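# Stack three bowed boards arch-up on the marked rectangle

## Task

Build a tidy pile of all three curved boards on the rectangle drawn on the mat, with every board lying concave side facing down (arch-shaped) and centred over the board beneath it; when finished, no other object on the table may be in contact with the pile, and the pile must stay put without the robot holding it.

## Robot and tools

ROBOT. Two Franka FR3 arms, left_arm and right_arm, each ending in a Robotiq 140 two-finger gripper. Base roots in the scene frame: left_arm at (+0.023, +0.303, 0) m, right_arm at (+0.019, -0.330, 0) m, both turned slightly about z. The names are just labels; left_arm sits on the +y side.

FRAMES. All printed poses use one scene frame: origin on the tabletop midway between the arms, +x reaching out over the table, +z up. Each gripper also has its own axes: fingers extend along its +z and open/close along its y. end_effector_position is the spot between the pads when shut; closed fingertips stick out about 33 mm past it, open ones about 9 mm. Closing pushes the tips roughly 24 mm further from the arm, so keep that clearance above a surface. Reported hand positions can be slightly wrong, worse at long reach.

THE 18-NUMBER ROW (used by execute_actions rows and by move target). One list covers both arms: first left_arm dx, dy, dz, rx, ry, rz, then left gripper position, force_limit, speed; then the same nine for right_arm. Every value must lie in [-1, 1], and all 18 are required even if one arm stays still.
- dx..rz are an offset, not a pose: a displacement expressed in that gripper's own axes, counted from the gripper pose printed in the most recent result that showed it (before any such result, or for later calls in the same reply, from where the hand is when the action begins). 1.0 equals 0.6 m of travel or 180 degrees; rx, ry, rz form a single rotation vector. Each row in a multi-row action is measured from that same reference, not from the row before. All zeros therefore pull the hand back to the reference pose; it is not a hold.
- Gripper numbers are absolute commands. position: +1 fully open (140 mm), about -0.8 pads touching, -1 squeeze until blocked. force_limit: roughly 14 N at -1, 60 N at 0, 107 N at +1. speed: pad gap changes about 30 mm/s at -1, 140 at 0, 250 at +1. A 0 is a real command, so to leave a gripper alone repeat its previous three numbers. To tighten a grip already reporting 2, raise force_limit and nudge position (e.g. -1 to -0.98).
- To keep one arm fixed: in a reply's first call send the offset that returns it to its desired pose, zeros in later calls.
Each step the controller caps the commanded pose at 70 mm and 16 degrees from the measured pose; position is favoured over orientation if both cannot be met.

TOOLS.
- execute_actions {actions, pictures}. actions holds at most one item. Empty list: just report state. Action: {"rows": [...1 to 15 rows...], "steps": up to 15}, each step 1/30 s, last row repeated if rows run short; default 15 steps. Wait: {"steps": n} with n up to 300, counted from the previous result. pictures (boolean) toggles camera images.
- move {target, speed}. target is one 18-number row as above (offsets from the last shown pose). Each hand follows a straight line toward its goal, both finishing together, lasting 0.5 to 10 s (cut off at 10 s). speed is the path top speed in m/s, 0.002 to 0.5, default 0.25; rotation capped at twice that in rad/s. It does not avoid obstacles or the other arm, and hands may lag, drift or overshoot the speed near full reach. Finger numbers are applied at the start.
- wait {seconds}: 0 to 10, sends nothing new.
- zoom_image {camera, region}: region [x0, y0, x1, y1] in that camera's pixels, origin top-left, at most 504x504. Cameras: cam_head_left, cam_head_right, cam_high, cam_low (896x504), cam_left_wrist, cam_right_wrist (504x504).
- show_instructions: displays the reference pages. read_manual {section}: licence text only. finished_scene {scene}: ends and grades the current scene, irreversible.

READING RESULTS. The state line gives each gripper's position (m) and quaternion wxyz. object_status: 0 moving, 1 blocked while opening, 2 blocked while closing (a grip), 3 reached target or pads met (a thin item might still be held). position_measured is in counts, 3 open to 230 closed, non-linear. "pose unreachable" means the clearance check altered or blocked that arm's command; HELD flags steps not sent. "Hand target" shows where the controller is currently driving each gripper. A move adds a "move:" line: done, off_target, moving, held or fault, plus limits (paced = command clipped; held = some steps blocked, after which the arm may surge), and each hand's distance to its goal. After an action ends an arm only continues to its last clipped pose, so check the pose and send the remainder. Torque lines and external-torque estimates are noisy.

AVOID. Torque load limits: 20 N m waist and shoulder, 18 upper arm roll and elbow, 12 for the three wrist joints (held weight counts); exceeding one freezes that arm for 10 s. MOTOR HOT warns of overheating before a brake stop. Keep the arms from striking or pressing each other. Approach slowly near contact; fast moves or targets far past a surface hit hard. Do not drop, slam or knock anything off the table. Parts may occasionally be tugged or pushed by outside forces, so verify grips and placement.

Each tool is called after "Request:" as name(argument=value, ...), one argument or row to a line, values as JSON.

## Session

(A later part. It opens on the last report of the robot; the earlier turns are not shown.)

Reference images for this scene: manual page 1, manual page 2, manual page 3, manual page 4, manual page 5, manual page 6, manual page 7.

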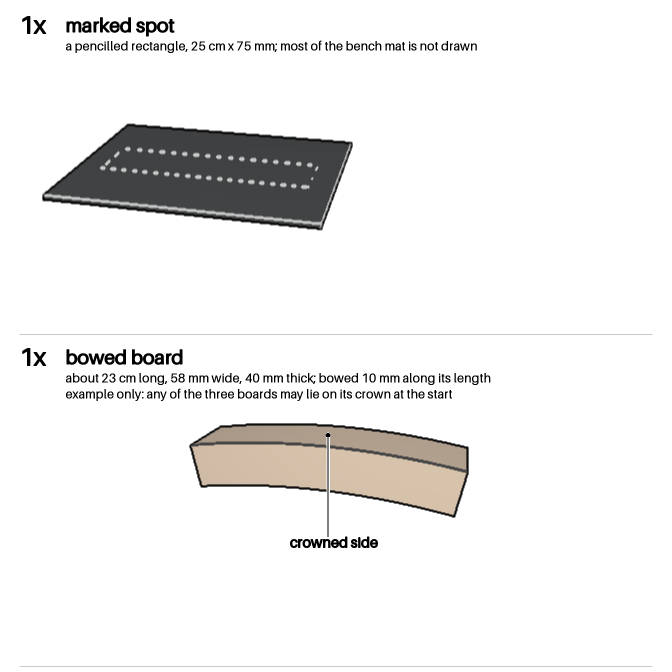

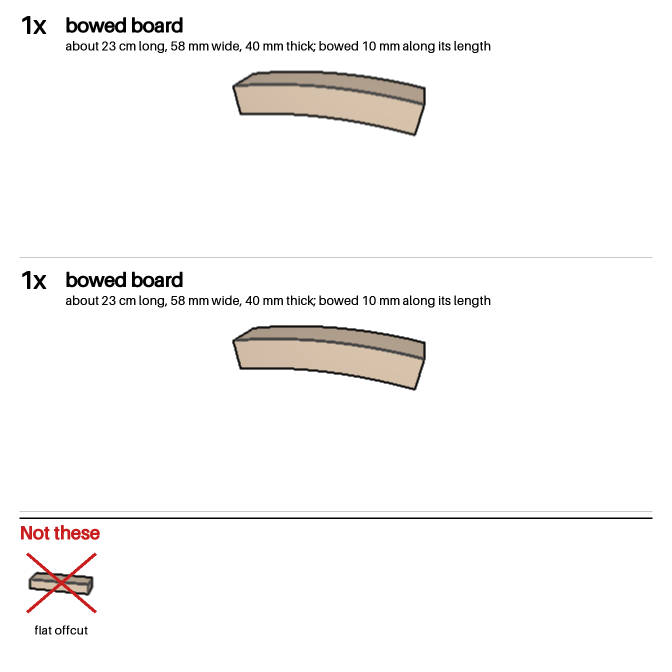

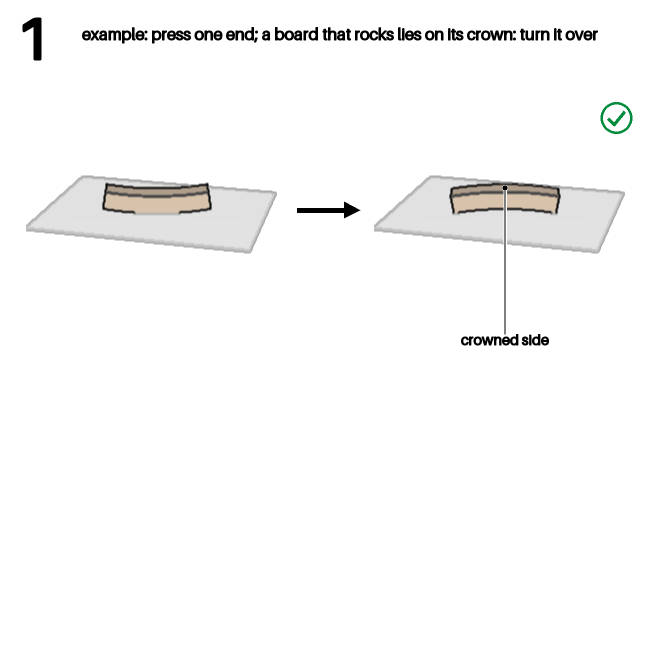

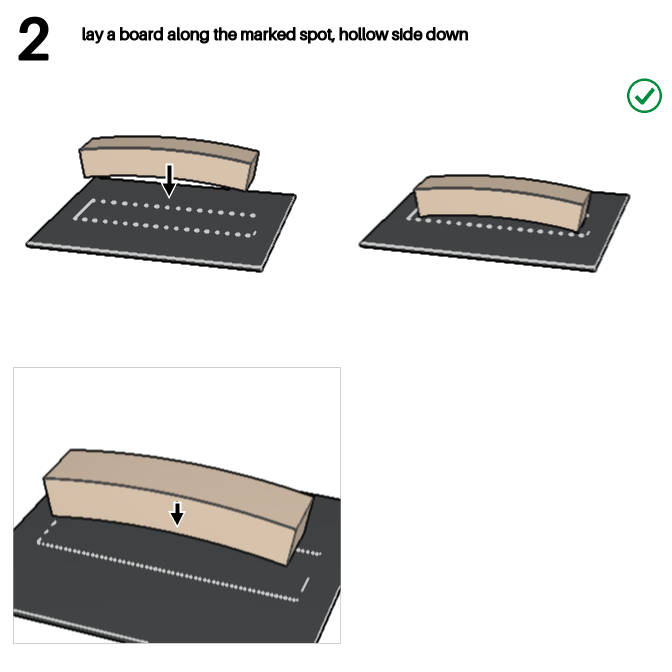

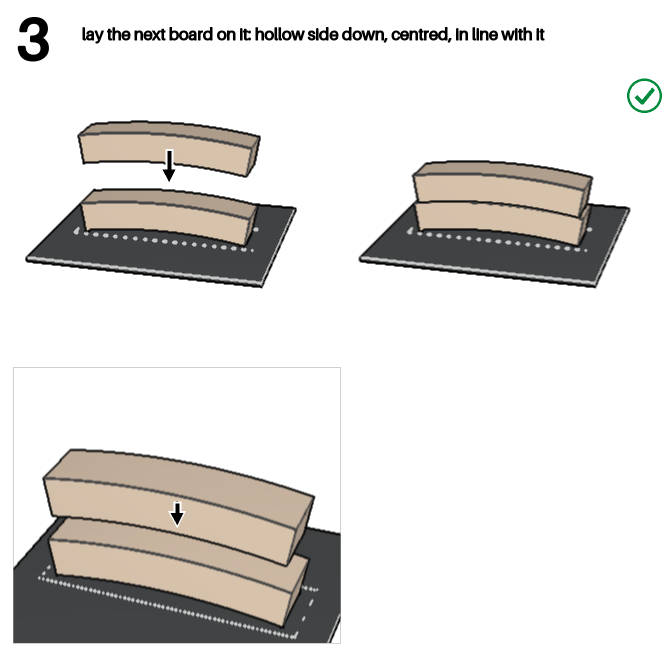

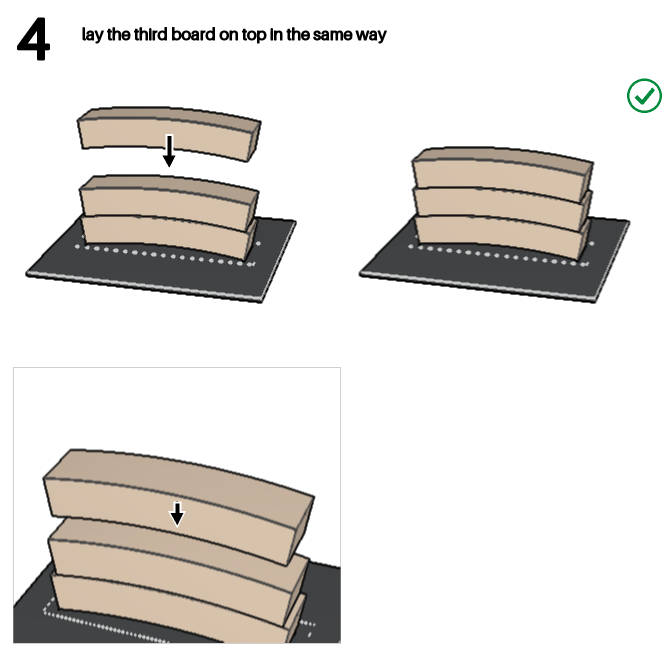

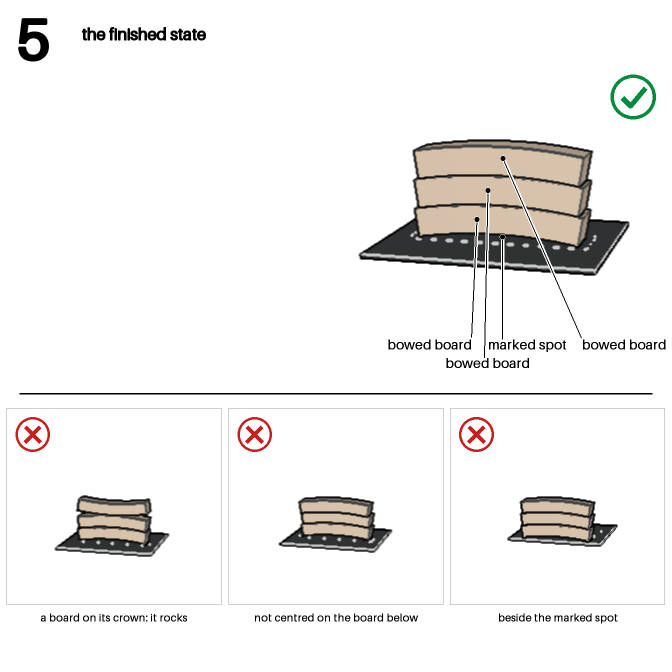

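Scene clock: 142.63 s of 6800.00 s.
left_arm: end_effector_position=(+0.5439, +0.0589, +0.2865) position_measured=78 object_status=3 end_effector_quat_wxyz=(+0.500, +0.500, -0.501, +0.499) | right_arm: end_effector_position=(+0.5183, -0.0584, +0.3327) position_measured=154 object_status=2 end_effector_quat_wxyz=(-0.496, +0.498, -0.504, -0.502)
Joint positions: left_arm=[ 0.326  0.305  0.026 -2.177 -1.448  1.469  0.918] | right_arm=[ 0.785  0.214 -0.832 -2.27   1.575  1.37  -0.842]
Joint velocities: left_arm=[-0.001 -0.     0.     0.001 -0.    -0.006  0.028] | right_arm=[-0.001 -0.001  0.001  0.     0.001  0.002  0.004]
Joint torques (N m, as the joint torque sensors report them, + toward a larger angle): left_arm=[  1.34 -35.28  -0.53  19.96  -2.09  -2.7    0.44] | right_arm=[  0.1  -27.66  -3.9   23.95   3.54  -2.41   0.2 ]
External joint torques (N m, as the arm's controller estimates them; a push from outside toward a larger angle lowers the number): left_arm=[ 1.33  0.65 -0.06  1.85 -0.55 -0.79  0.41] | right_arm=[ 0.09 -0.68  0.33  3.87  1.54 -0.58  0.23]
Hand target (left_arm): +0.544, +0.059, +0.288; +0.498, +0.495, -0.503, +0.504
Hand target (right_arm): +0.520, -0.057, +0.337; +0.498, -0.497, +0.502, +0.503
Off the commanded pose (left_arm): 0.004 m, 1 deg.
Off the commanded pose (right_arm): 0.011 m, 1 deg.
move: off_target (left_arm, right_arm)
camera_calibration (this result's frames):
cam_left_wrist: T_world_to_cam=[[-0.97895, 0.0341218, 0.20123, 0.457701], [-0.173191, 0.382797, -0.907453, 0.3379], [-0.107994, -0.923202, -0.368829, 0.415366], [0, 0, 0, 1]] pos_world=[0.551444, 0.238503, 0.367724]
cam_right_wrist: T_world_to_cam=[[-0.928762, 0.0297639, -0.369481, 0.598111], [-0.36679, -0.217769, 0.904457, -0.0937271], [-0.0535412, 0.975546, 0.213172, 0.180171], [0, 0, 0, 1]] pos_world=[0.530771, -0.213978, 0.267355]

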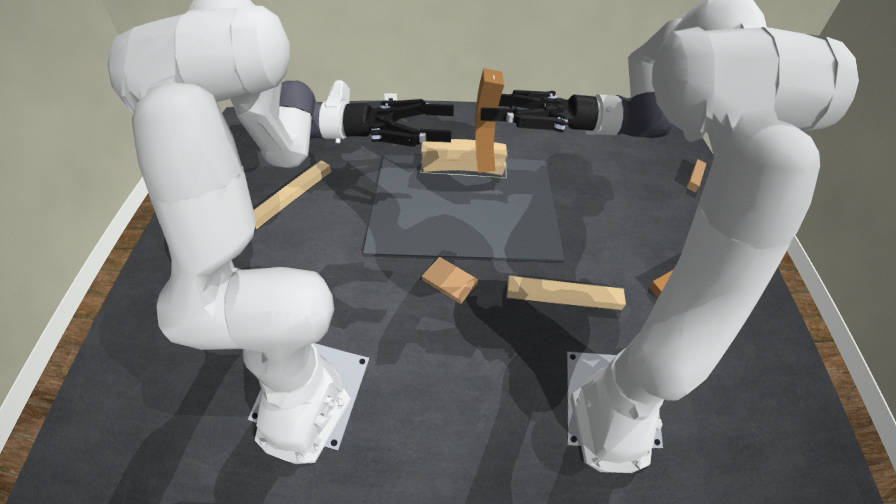

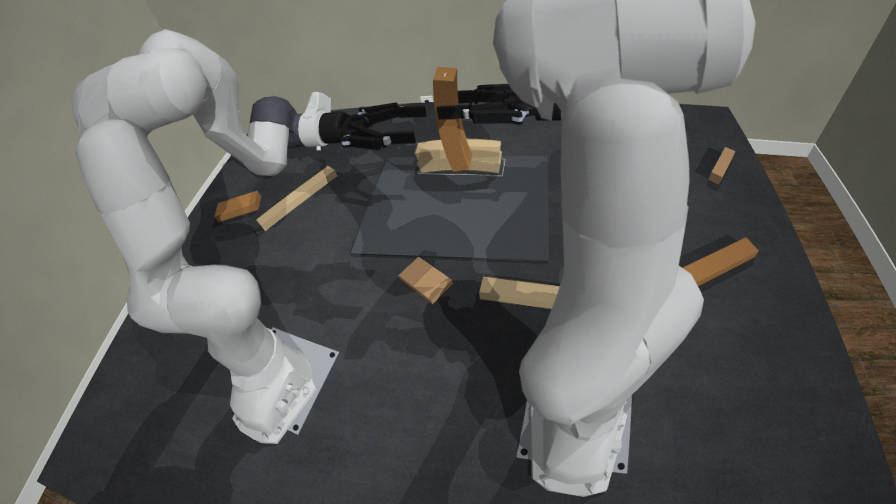

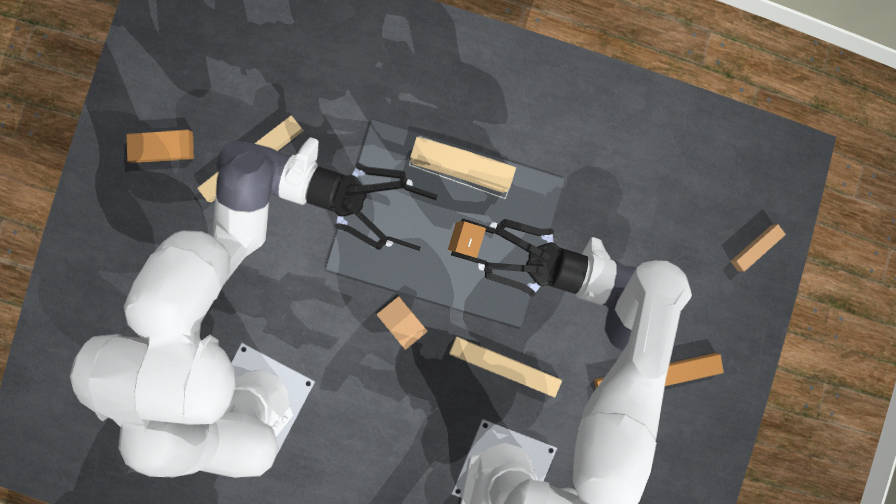

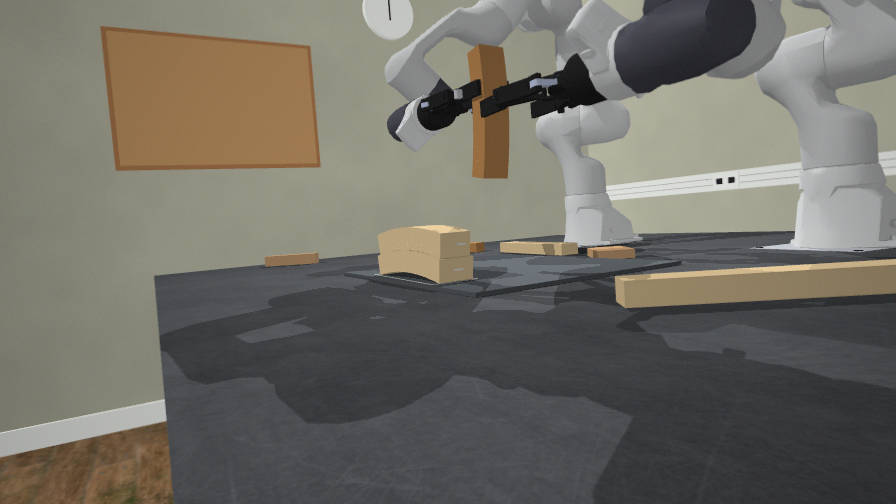

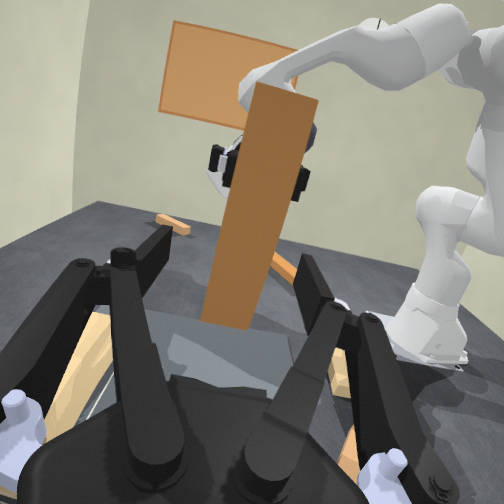

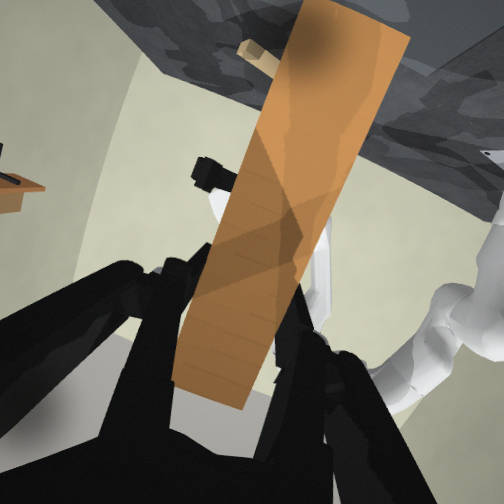

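Request:
execute_actions(
  actions=[],
)

Request:
move(
  target=[0,0.018,0,0,0,0.025,0.5,0.8,0,-0.005,0,0,0,0,0,-1,0.8,0],
)

Request:
move(
  target=[0,0,0.135,0,0,0,0.5,0.8,0,-0.003,0,0,0,0,0,-1,0.8,0],
  speed=0.1,
)

Scene clock: 162.30 s of 6800.00 s.
left_arm: end_effector_position=(+0.5438, +0.0588, +0.2868) position_measured=78 object_status=3 end_effector_quat_wxyz=(+0.498, +0.497, -0.503, +0.501) | right_arm: end_effector_position=(+0.5184, -0.0584, +0.3326) position_measured=154 object_status=2 end_effector_quat_wxyz=(-0.496, +0.498, -0.505, -0.502)
Joint positions: left_arm=[ 0.326  0.305  0.026 -2.177 -1.448  1.468  0.926] | right_arm=[ 0.785  0.214 -0.832 -2.27   1.575  1.371 -0.841]
Joint velocities: left_arm=[ 0.     0.002  0.    -0.001 -0.001 -0.    -0.002] | right_arm=[-0.     0.001 -0.     0.001  0.001 -0.     0.002]
Joint torques (N m, as the joint torque sensors report them, + toward a larger angle): left_arm=[  1.24 -35.09  -0.92  19.77  -2.14  -2.63   0.38] | right_arm=[  0.25 -27.66  -3.69  24.47   3.5   -2.44   0.09]
External joint torques (N m, as the arm's controller estimates them; a push from outside toward a larger angle lowers the number): left_arm=[ 1.24  0.62 -0.44  1.81 -0.62 -0.72  0.36] | right_arm=[ 0.27 -0.63  0.57  4.36  1.49 -0.62  0.12]
Hand target (left_arm): +0.544, +0.059, +0.288; +0.498, +0.495, -0.503, +0.504
Hand target (right_arm): +0.520, -0.057, +0.337; +0.498, -0.497, +0.502, +0.503
Off the commanded pose (left_arm): 0.004 m, 1 deg.
Off the commanded pose (right_arm): 0.011 m, 1 deg.
Steps of this call (steps 1 to 90: nothing new was sent; then 16.67 s passed at rest). Readings (end_effector_position | what the end effector reports):
1: left_arm (+0.5439, +0.0589, +0.2865) | right_arm (+0.5183, -0.0584, +0.3327) | left_arm position_measured=78 object_status=3 | right_arm position_measured=154 object_status=2
2: left_arm (+0.5439, +0.0589, +0.2865) | right_arm (+0.5183, -0.0584, +0.3326) | left_arm position_measured=78 object_status=3 | right_arm position_measured=154 object_status=2
4: left_arm (+0.5438, +0.0589, +0.2866) | right_arm (+0.5183, -0.0584, +0.3326) | left_arm position_measured=78 object_status=3 | right_arm position_measured=154 object_status=2
8: left_arm (+0.5438, +0.0589, +0.2867) | right_arm (+0.5183, -0.0584, +0.3326) | left_arm position_measured=78 object_status=3 | right_arm position_measured=154 object_status=2
90: the state above
camera_calibration (this result's frames):
cam_left_wrist: T_world_to_cam=[[-0.980705, 0.0348699, 0.192358, 0.460981], [-0.16478, 0.382008, -0.90935, 0.334202], [-0.105191, -0.923501, -0.368892, 0.413894], [0, 0, 0, 1]] pos_world=[0.550694, 0.238489, 0.367915]
cam_right_wrist: T_world_to_cam=[[-0.929136, 0.0299527, -0.368523, 0.598106], [-0.365915, -0.217448, 0.904888, -0.0942353], [-0.0530309, 0.975612, 0.212999, 0.180011], [0, 0, 0, 1]] pos_world=[0.530786, -0.214027, 0.267346]

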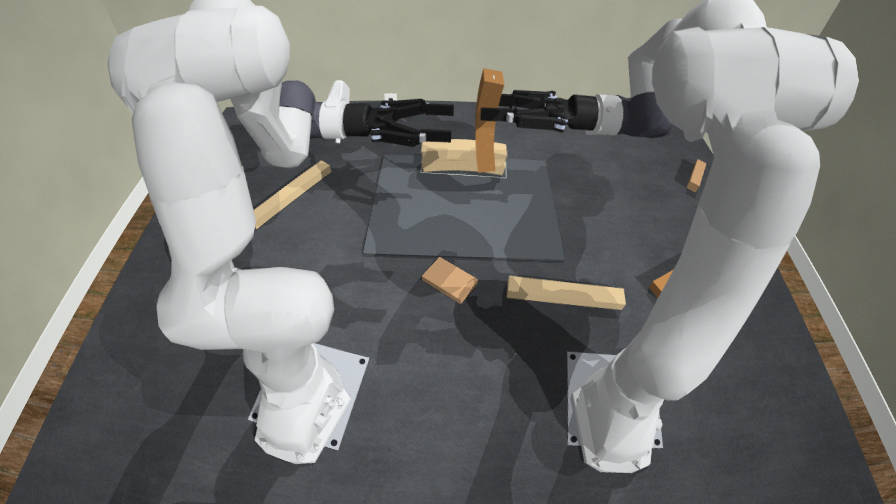

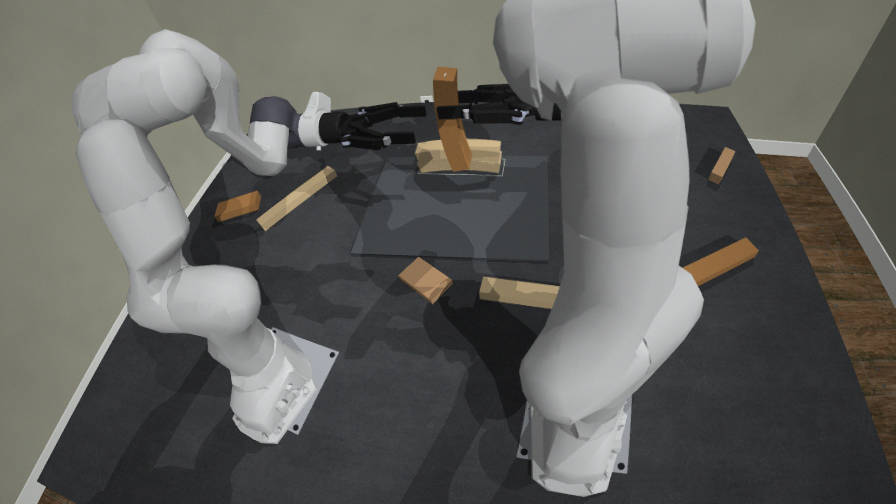

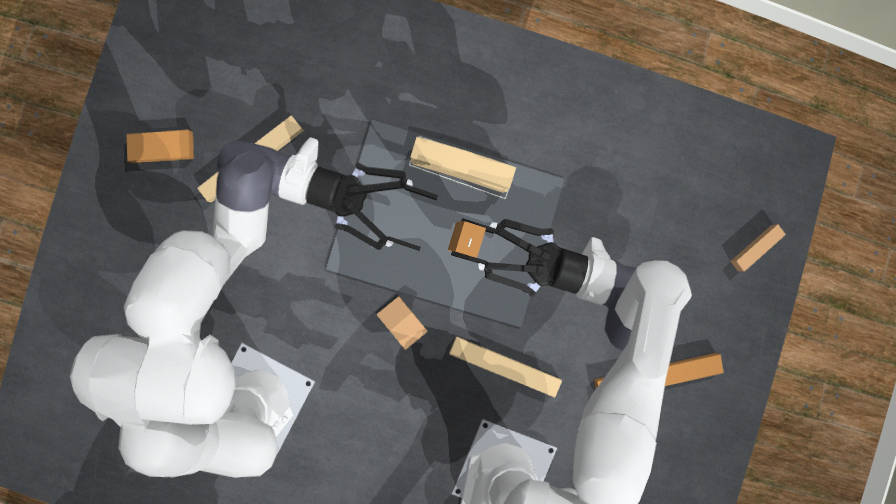

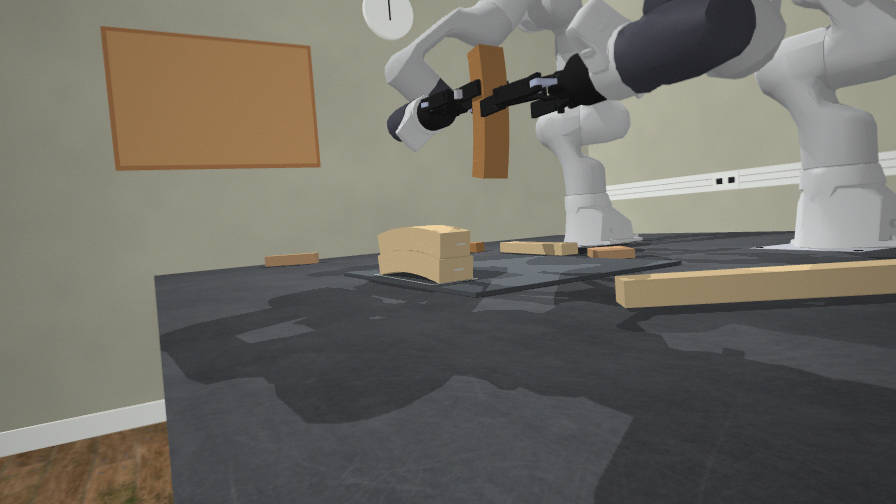

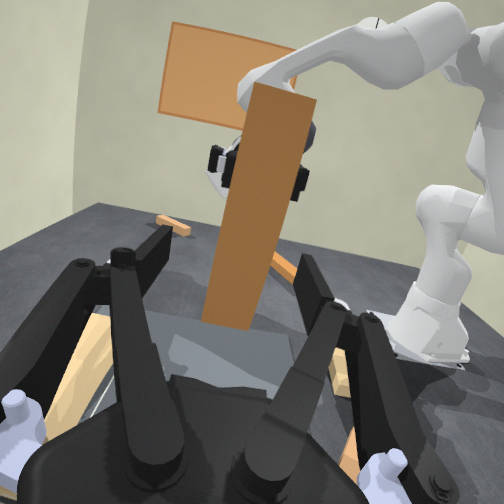

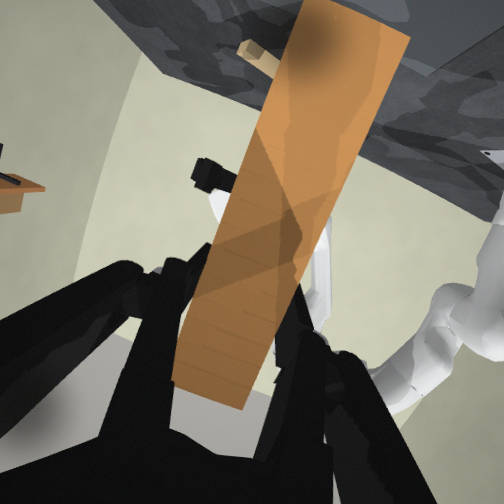

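Scene clock: 163.27 s of 6800.00 s.
left_arm: end_effector_position=(+0.5332, +0.0573, +0.2869) position_measured=66 object_status=3 end_effector_quat_wxyz=(+0.482, +0.480, -0.519, +0.517) | right_arm: end_effector_position=(+0.5192, -0.0591, +0.3314) position_measured=154 object_status=2 end_effector_quat_wxyz=(-0.494, +0.498, -0.507, -0.500)
Joint positions: left_arm=[ 0.326  0.282  0.026 -2.212 -1.446  1.468  1.003] | right_arm=[ 0.785  0.212 -0.832 -2.27   1.571  1.378 -0.839]
Joint velocities: left_arm=[ 0.001 -0.001  0.    -0.001 -0.     0.001  0.029] | right_arm=[-0.001 -0.001 -0.002 -0.001  0.     0.001  0.001]
Joint torques (N m, as the joint torque sensors report them, + toward a larger angle): left_arm=[  1.23 -35.84   0.32  18.18  -1.1   -2.09   0.4 ] | right_arm=[  0.42 -29.45  -4.35  21.99   2.14  -2.43   0.12]
External joint torques (N m, as the arm's controller estimates them; a push from outside toward a larger angle lowers the number): left_arm=[ 1.18 -0.93  0.72  0.39  0.4  -0.17  0.38] | right_arm=[ 0.56 -2.47 -0.03  1.84  0.13 -0.63  0.15]
Hand target (left_arm): +0.533, +0.059, +0.287; +0.478, +0.477, -0.522, +0.520
Hand target (right_arm): +0.518, -0.058, +0.336; +0.496, -0.498, +0.505, +0.502
Off the commanded pose (left_arm): 0.002 m, 1 deg.
Off the commanded pose (right_arm): 0.004 m, 0 deg.
move: off_target (right_arm)
camera_calibration (this result's frames):
cam_left_wrist: T_world_to_cam=[[-0.991023, 0.0366034, 0.128586, 0.474296], [-0.105114, 0.381006, -0.918578, 0.304064], [-0.0826151, -0.923848, -0.373738, 0.400784], [0, 0, 0, 1]] pos_world=[0.535111, 0.237052, 0.368107]
cam_right_wrist: T_world_to_cam=[[-0.929249, 0.0299012, -0.368242, 0.598321], [-0.365988, -0.210699, 0.906454, -0.0930956], [-0.050484, 0.977094, 0.206735, 0.181831], [0, 0, 0, 1]] pos_world=[0.531097, -0.215172, 0.267123]

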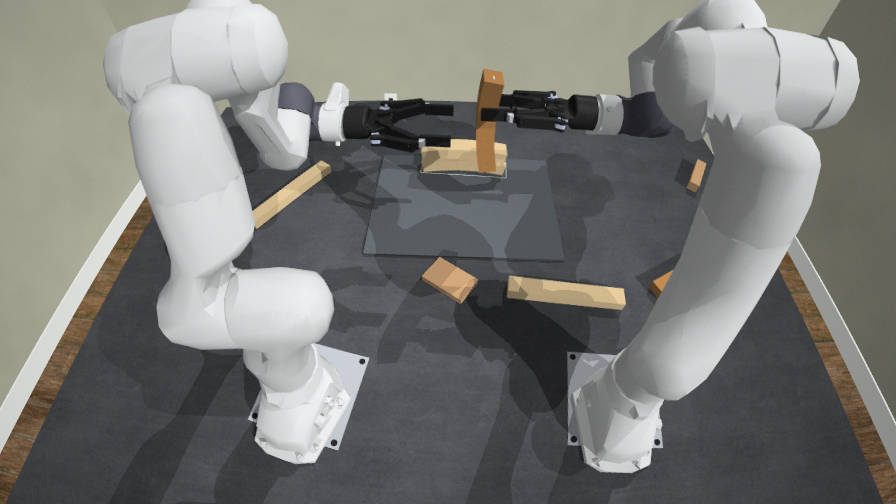

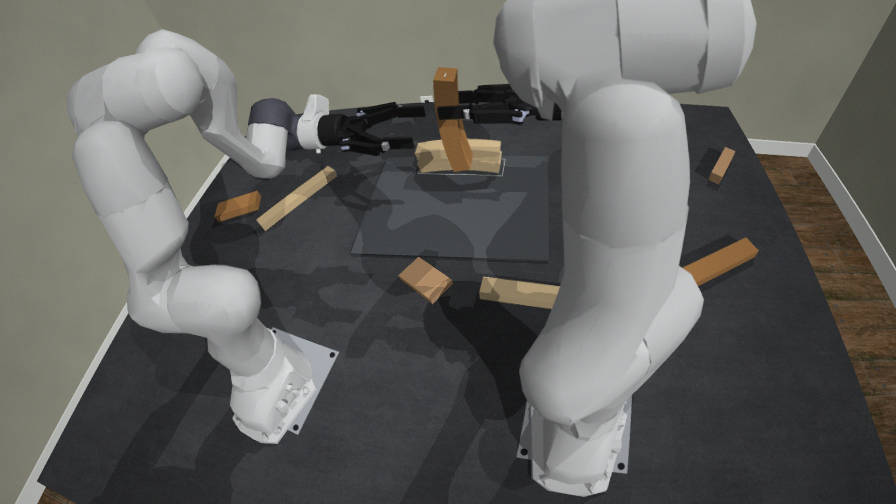

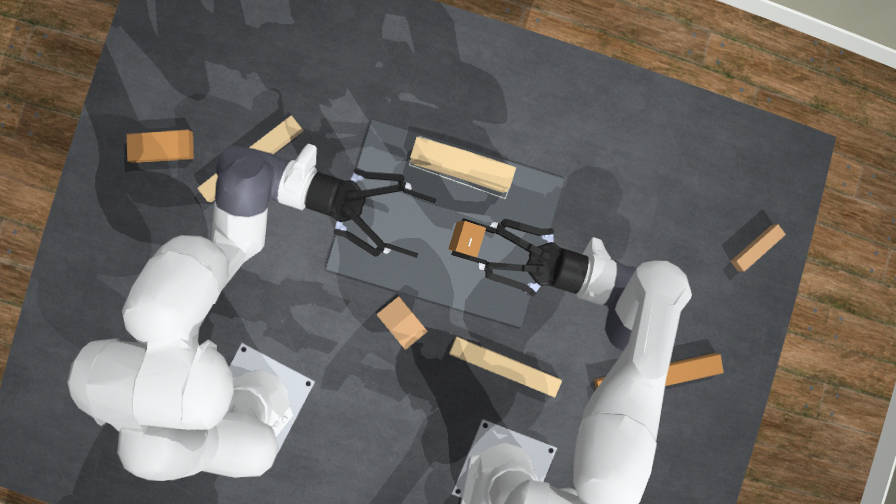

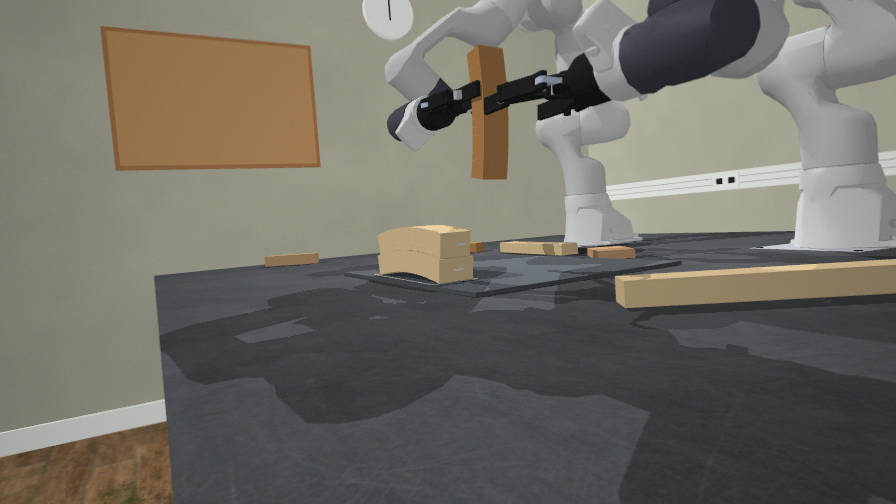

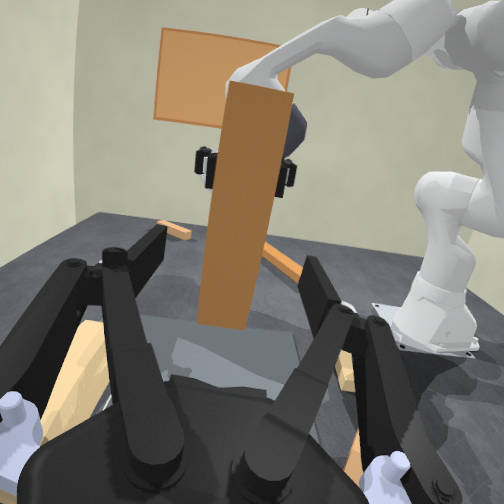

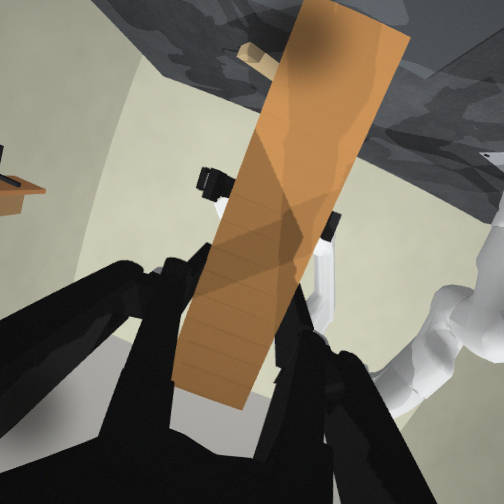

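Scene clock: 164.57 s of 6800.00 s.
left_arm: end_effector_position=(+0.5314, -0.0230, +0.2874) position_measured=66 object_status=3 end_effector_quat_wxyz=(+0.485, +0.479, -0.518, +0.517) | right_arm: end_effector_position=(+0.5198, -0.0597, +0.3290) position_measured=154 object_status=2 end_effector_quat_wxyz=(-0.493, +0.499, -0.510, -0.498)
Joint positions: left_arm=[ 0.224  0.268 -0.049 -2.235 -1.572  1.583  1.003] | right_arm=[ 0.785  0.213 -0.832 -2.27   1.569  1.384 -0.839]
Joint velocities: left_arm=[-0.001 -0.     0.    -0.    -0.003  0.01  -0.001] | right_arm=[-0.001 -0.001 -0.001  0.    -0.001 -0.001 -0.001]
Joint torques (N m, as the joint torque sensors report them, + toward a larger angle): left_arm=[ -1.03 -34.97  -1.63  19.13  -1.92  -1.39   0.19] | right_arm=[  0.12 -30.4   -4.42  21.76   2.1   -2.41   0.1 ]
External joint torques (N m, as the arm's controller estimates them; a push from outside toward a larger angle lowers the number): left_arm=[-1.07 -0.44 -0.68  1.06 -0.52  0.56  0.17] | right_arm=[ 0.18 -3.32 -0.14  1.6   0.11 -0.62  0.12]
Hand target (left_arm): +0.532, -0.024, +0.286; +0.483, +0.480, -0.518, +0.517
Hand target (right_arm): +0.519, -0.059, +0.333; +0.494, -0.498, +0.507, +0.500
Off the commanded pose (left_arm): 0.002 m, 0 deg.
Off the commanded pose (right_arm): 0.004 m, 0 deg.
move: off_target (right_arm)
camera_calibration (this result's frames):
cam_left_wrist: T_world_to_cam=[[-0.990564, 0.0402219, 0.131018, 0.474512], [-0.106317, 0.377761, -0.919779, 0.33579], [-0.0864888, -0.925029, -0.36992, 0.327577], [0, 0, 0, 1]] pos_world=[0.534066, 0.157084, 0.36786]
cam_right_wrist: T_world_to_cam=[[-0.929605, 0.0295544, -0.367372, 0.597933], [-0.365404, -0.204033, 0.908213, -0.0912813], [-0.0481144, 0.978518, 0.20047, 0.183814], [0, 0, 0, 1]] pos_world=[0.531331, -0.216161, 0.265717]

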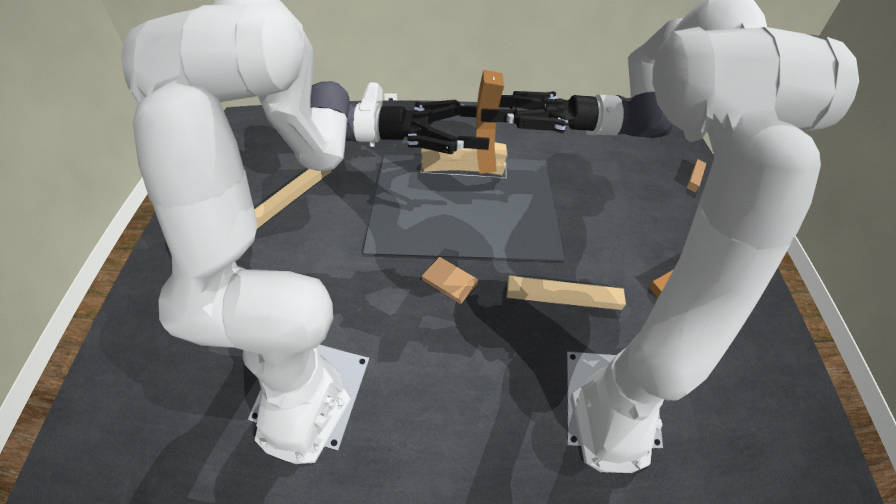

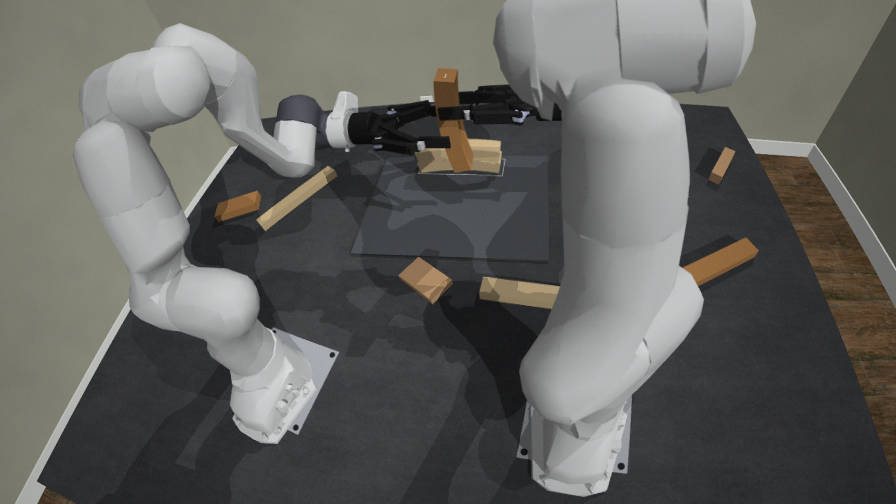

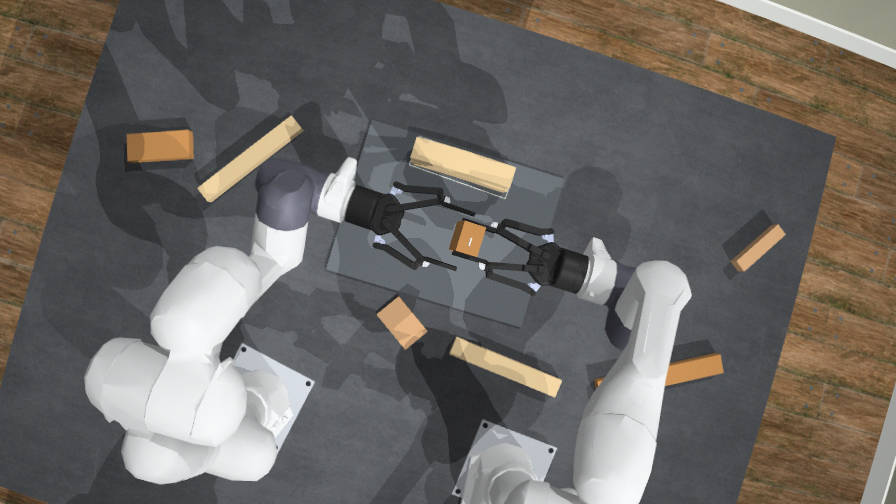

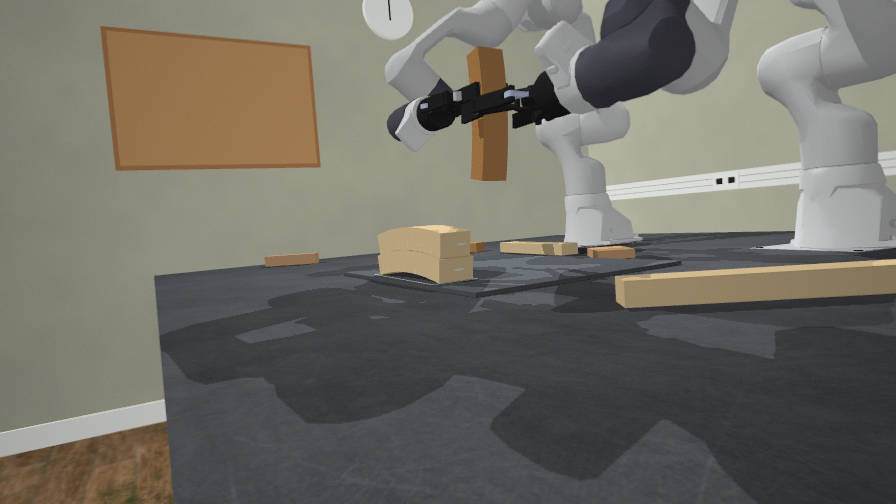

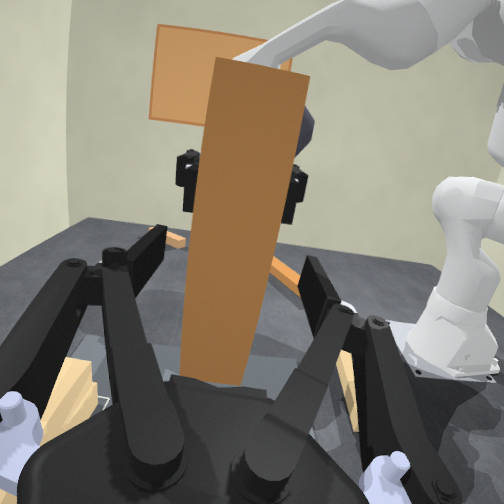

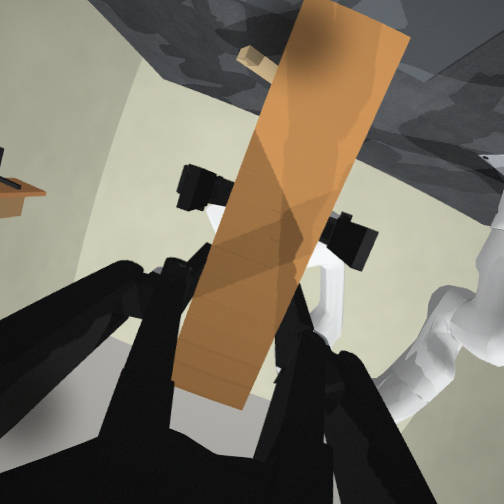

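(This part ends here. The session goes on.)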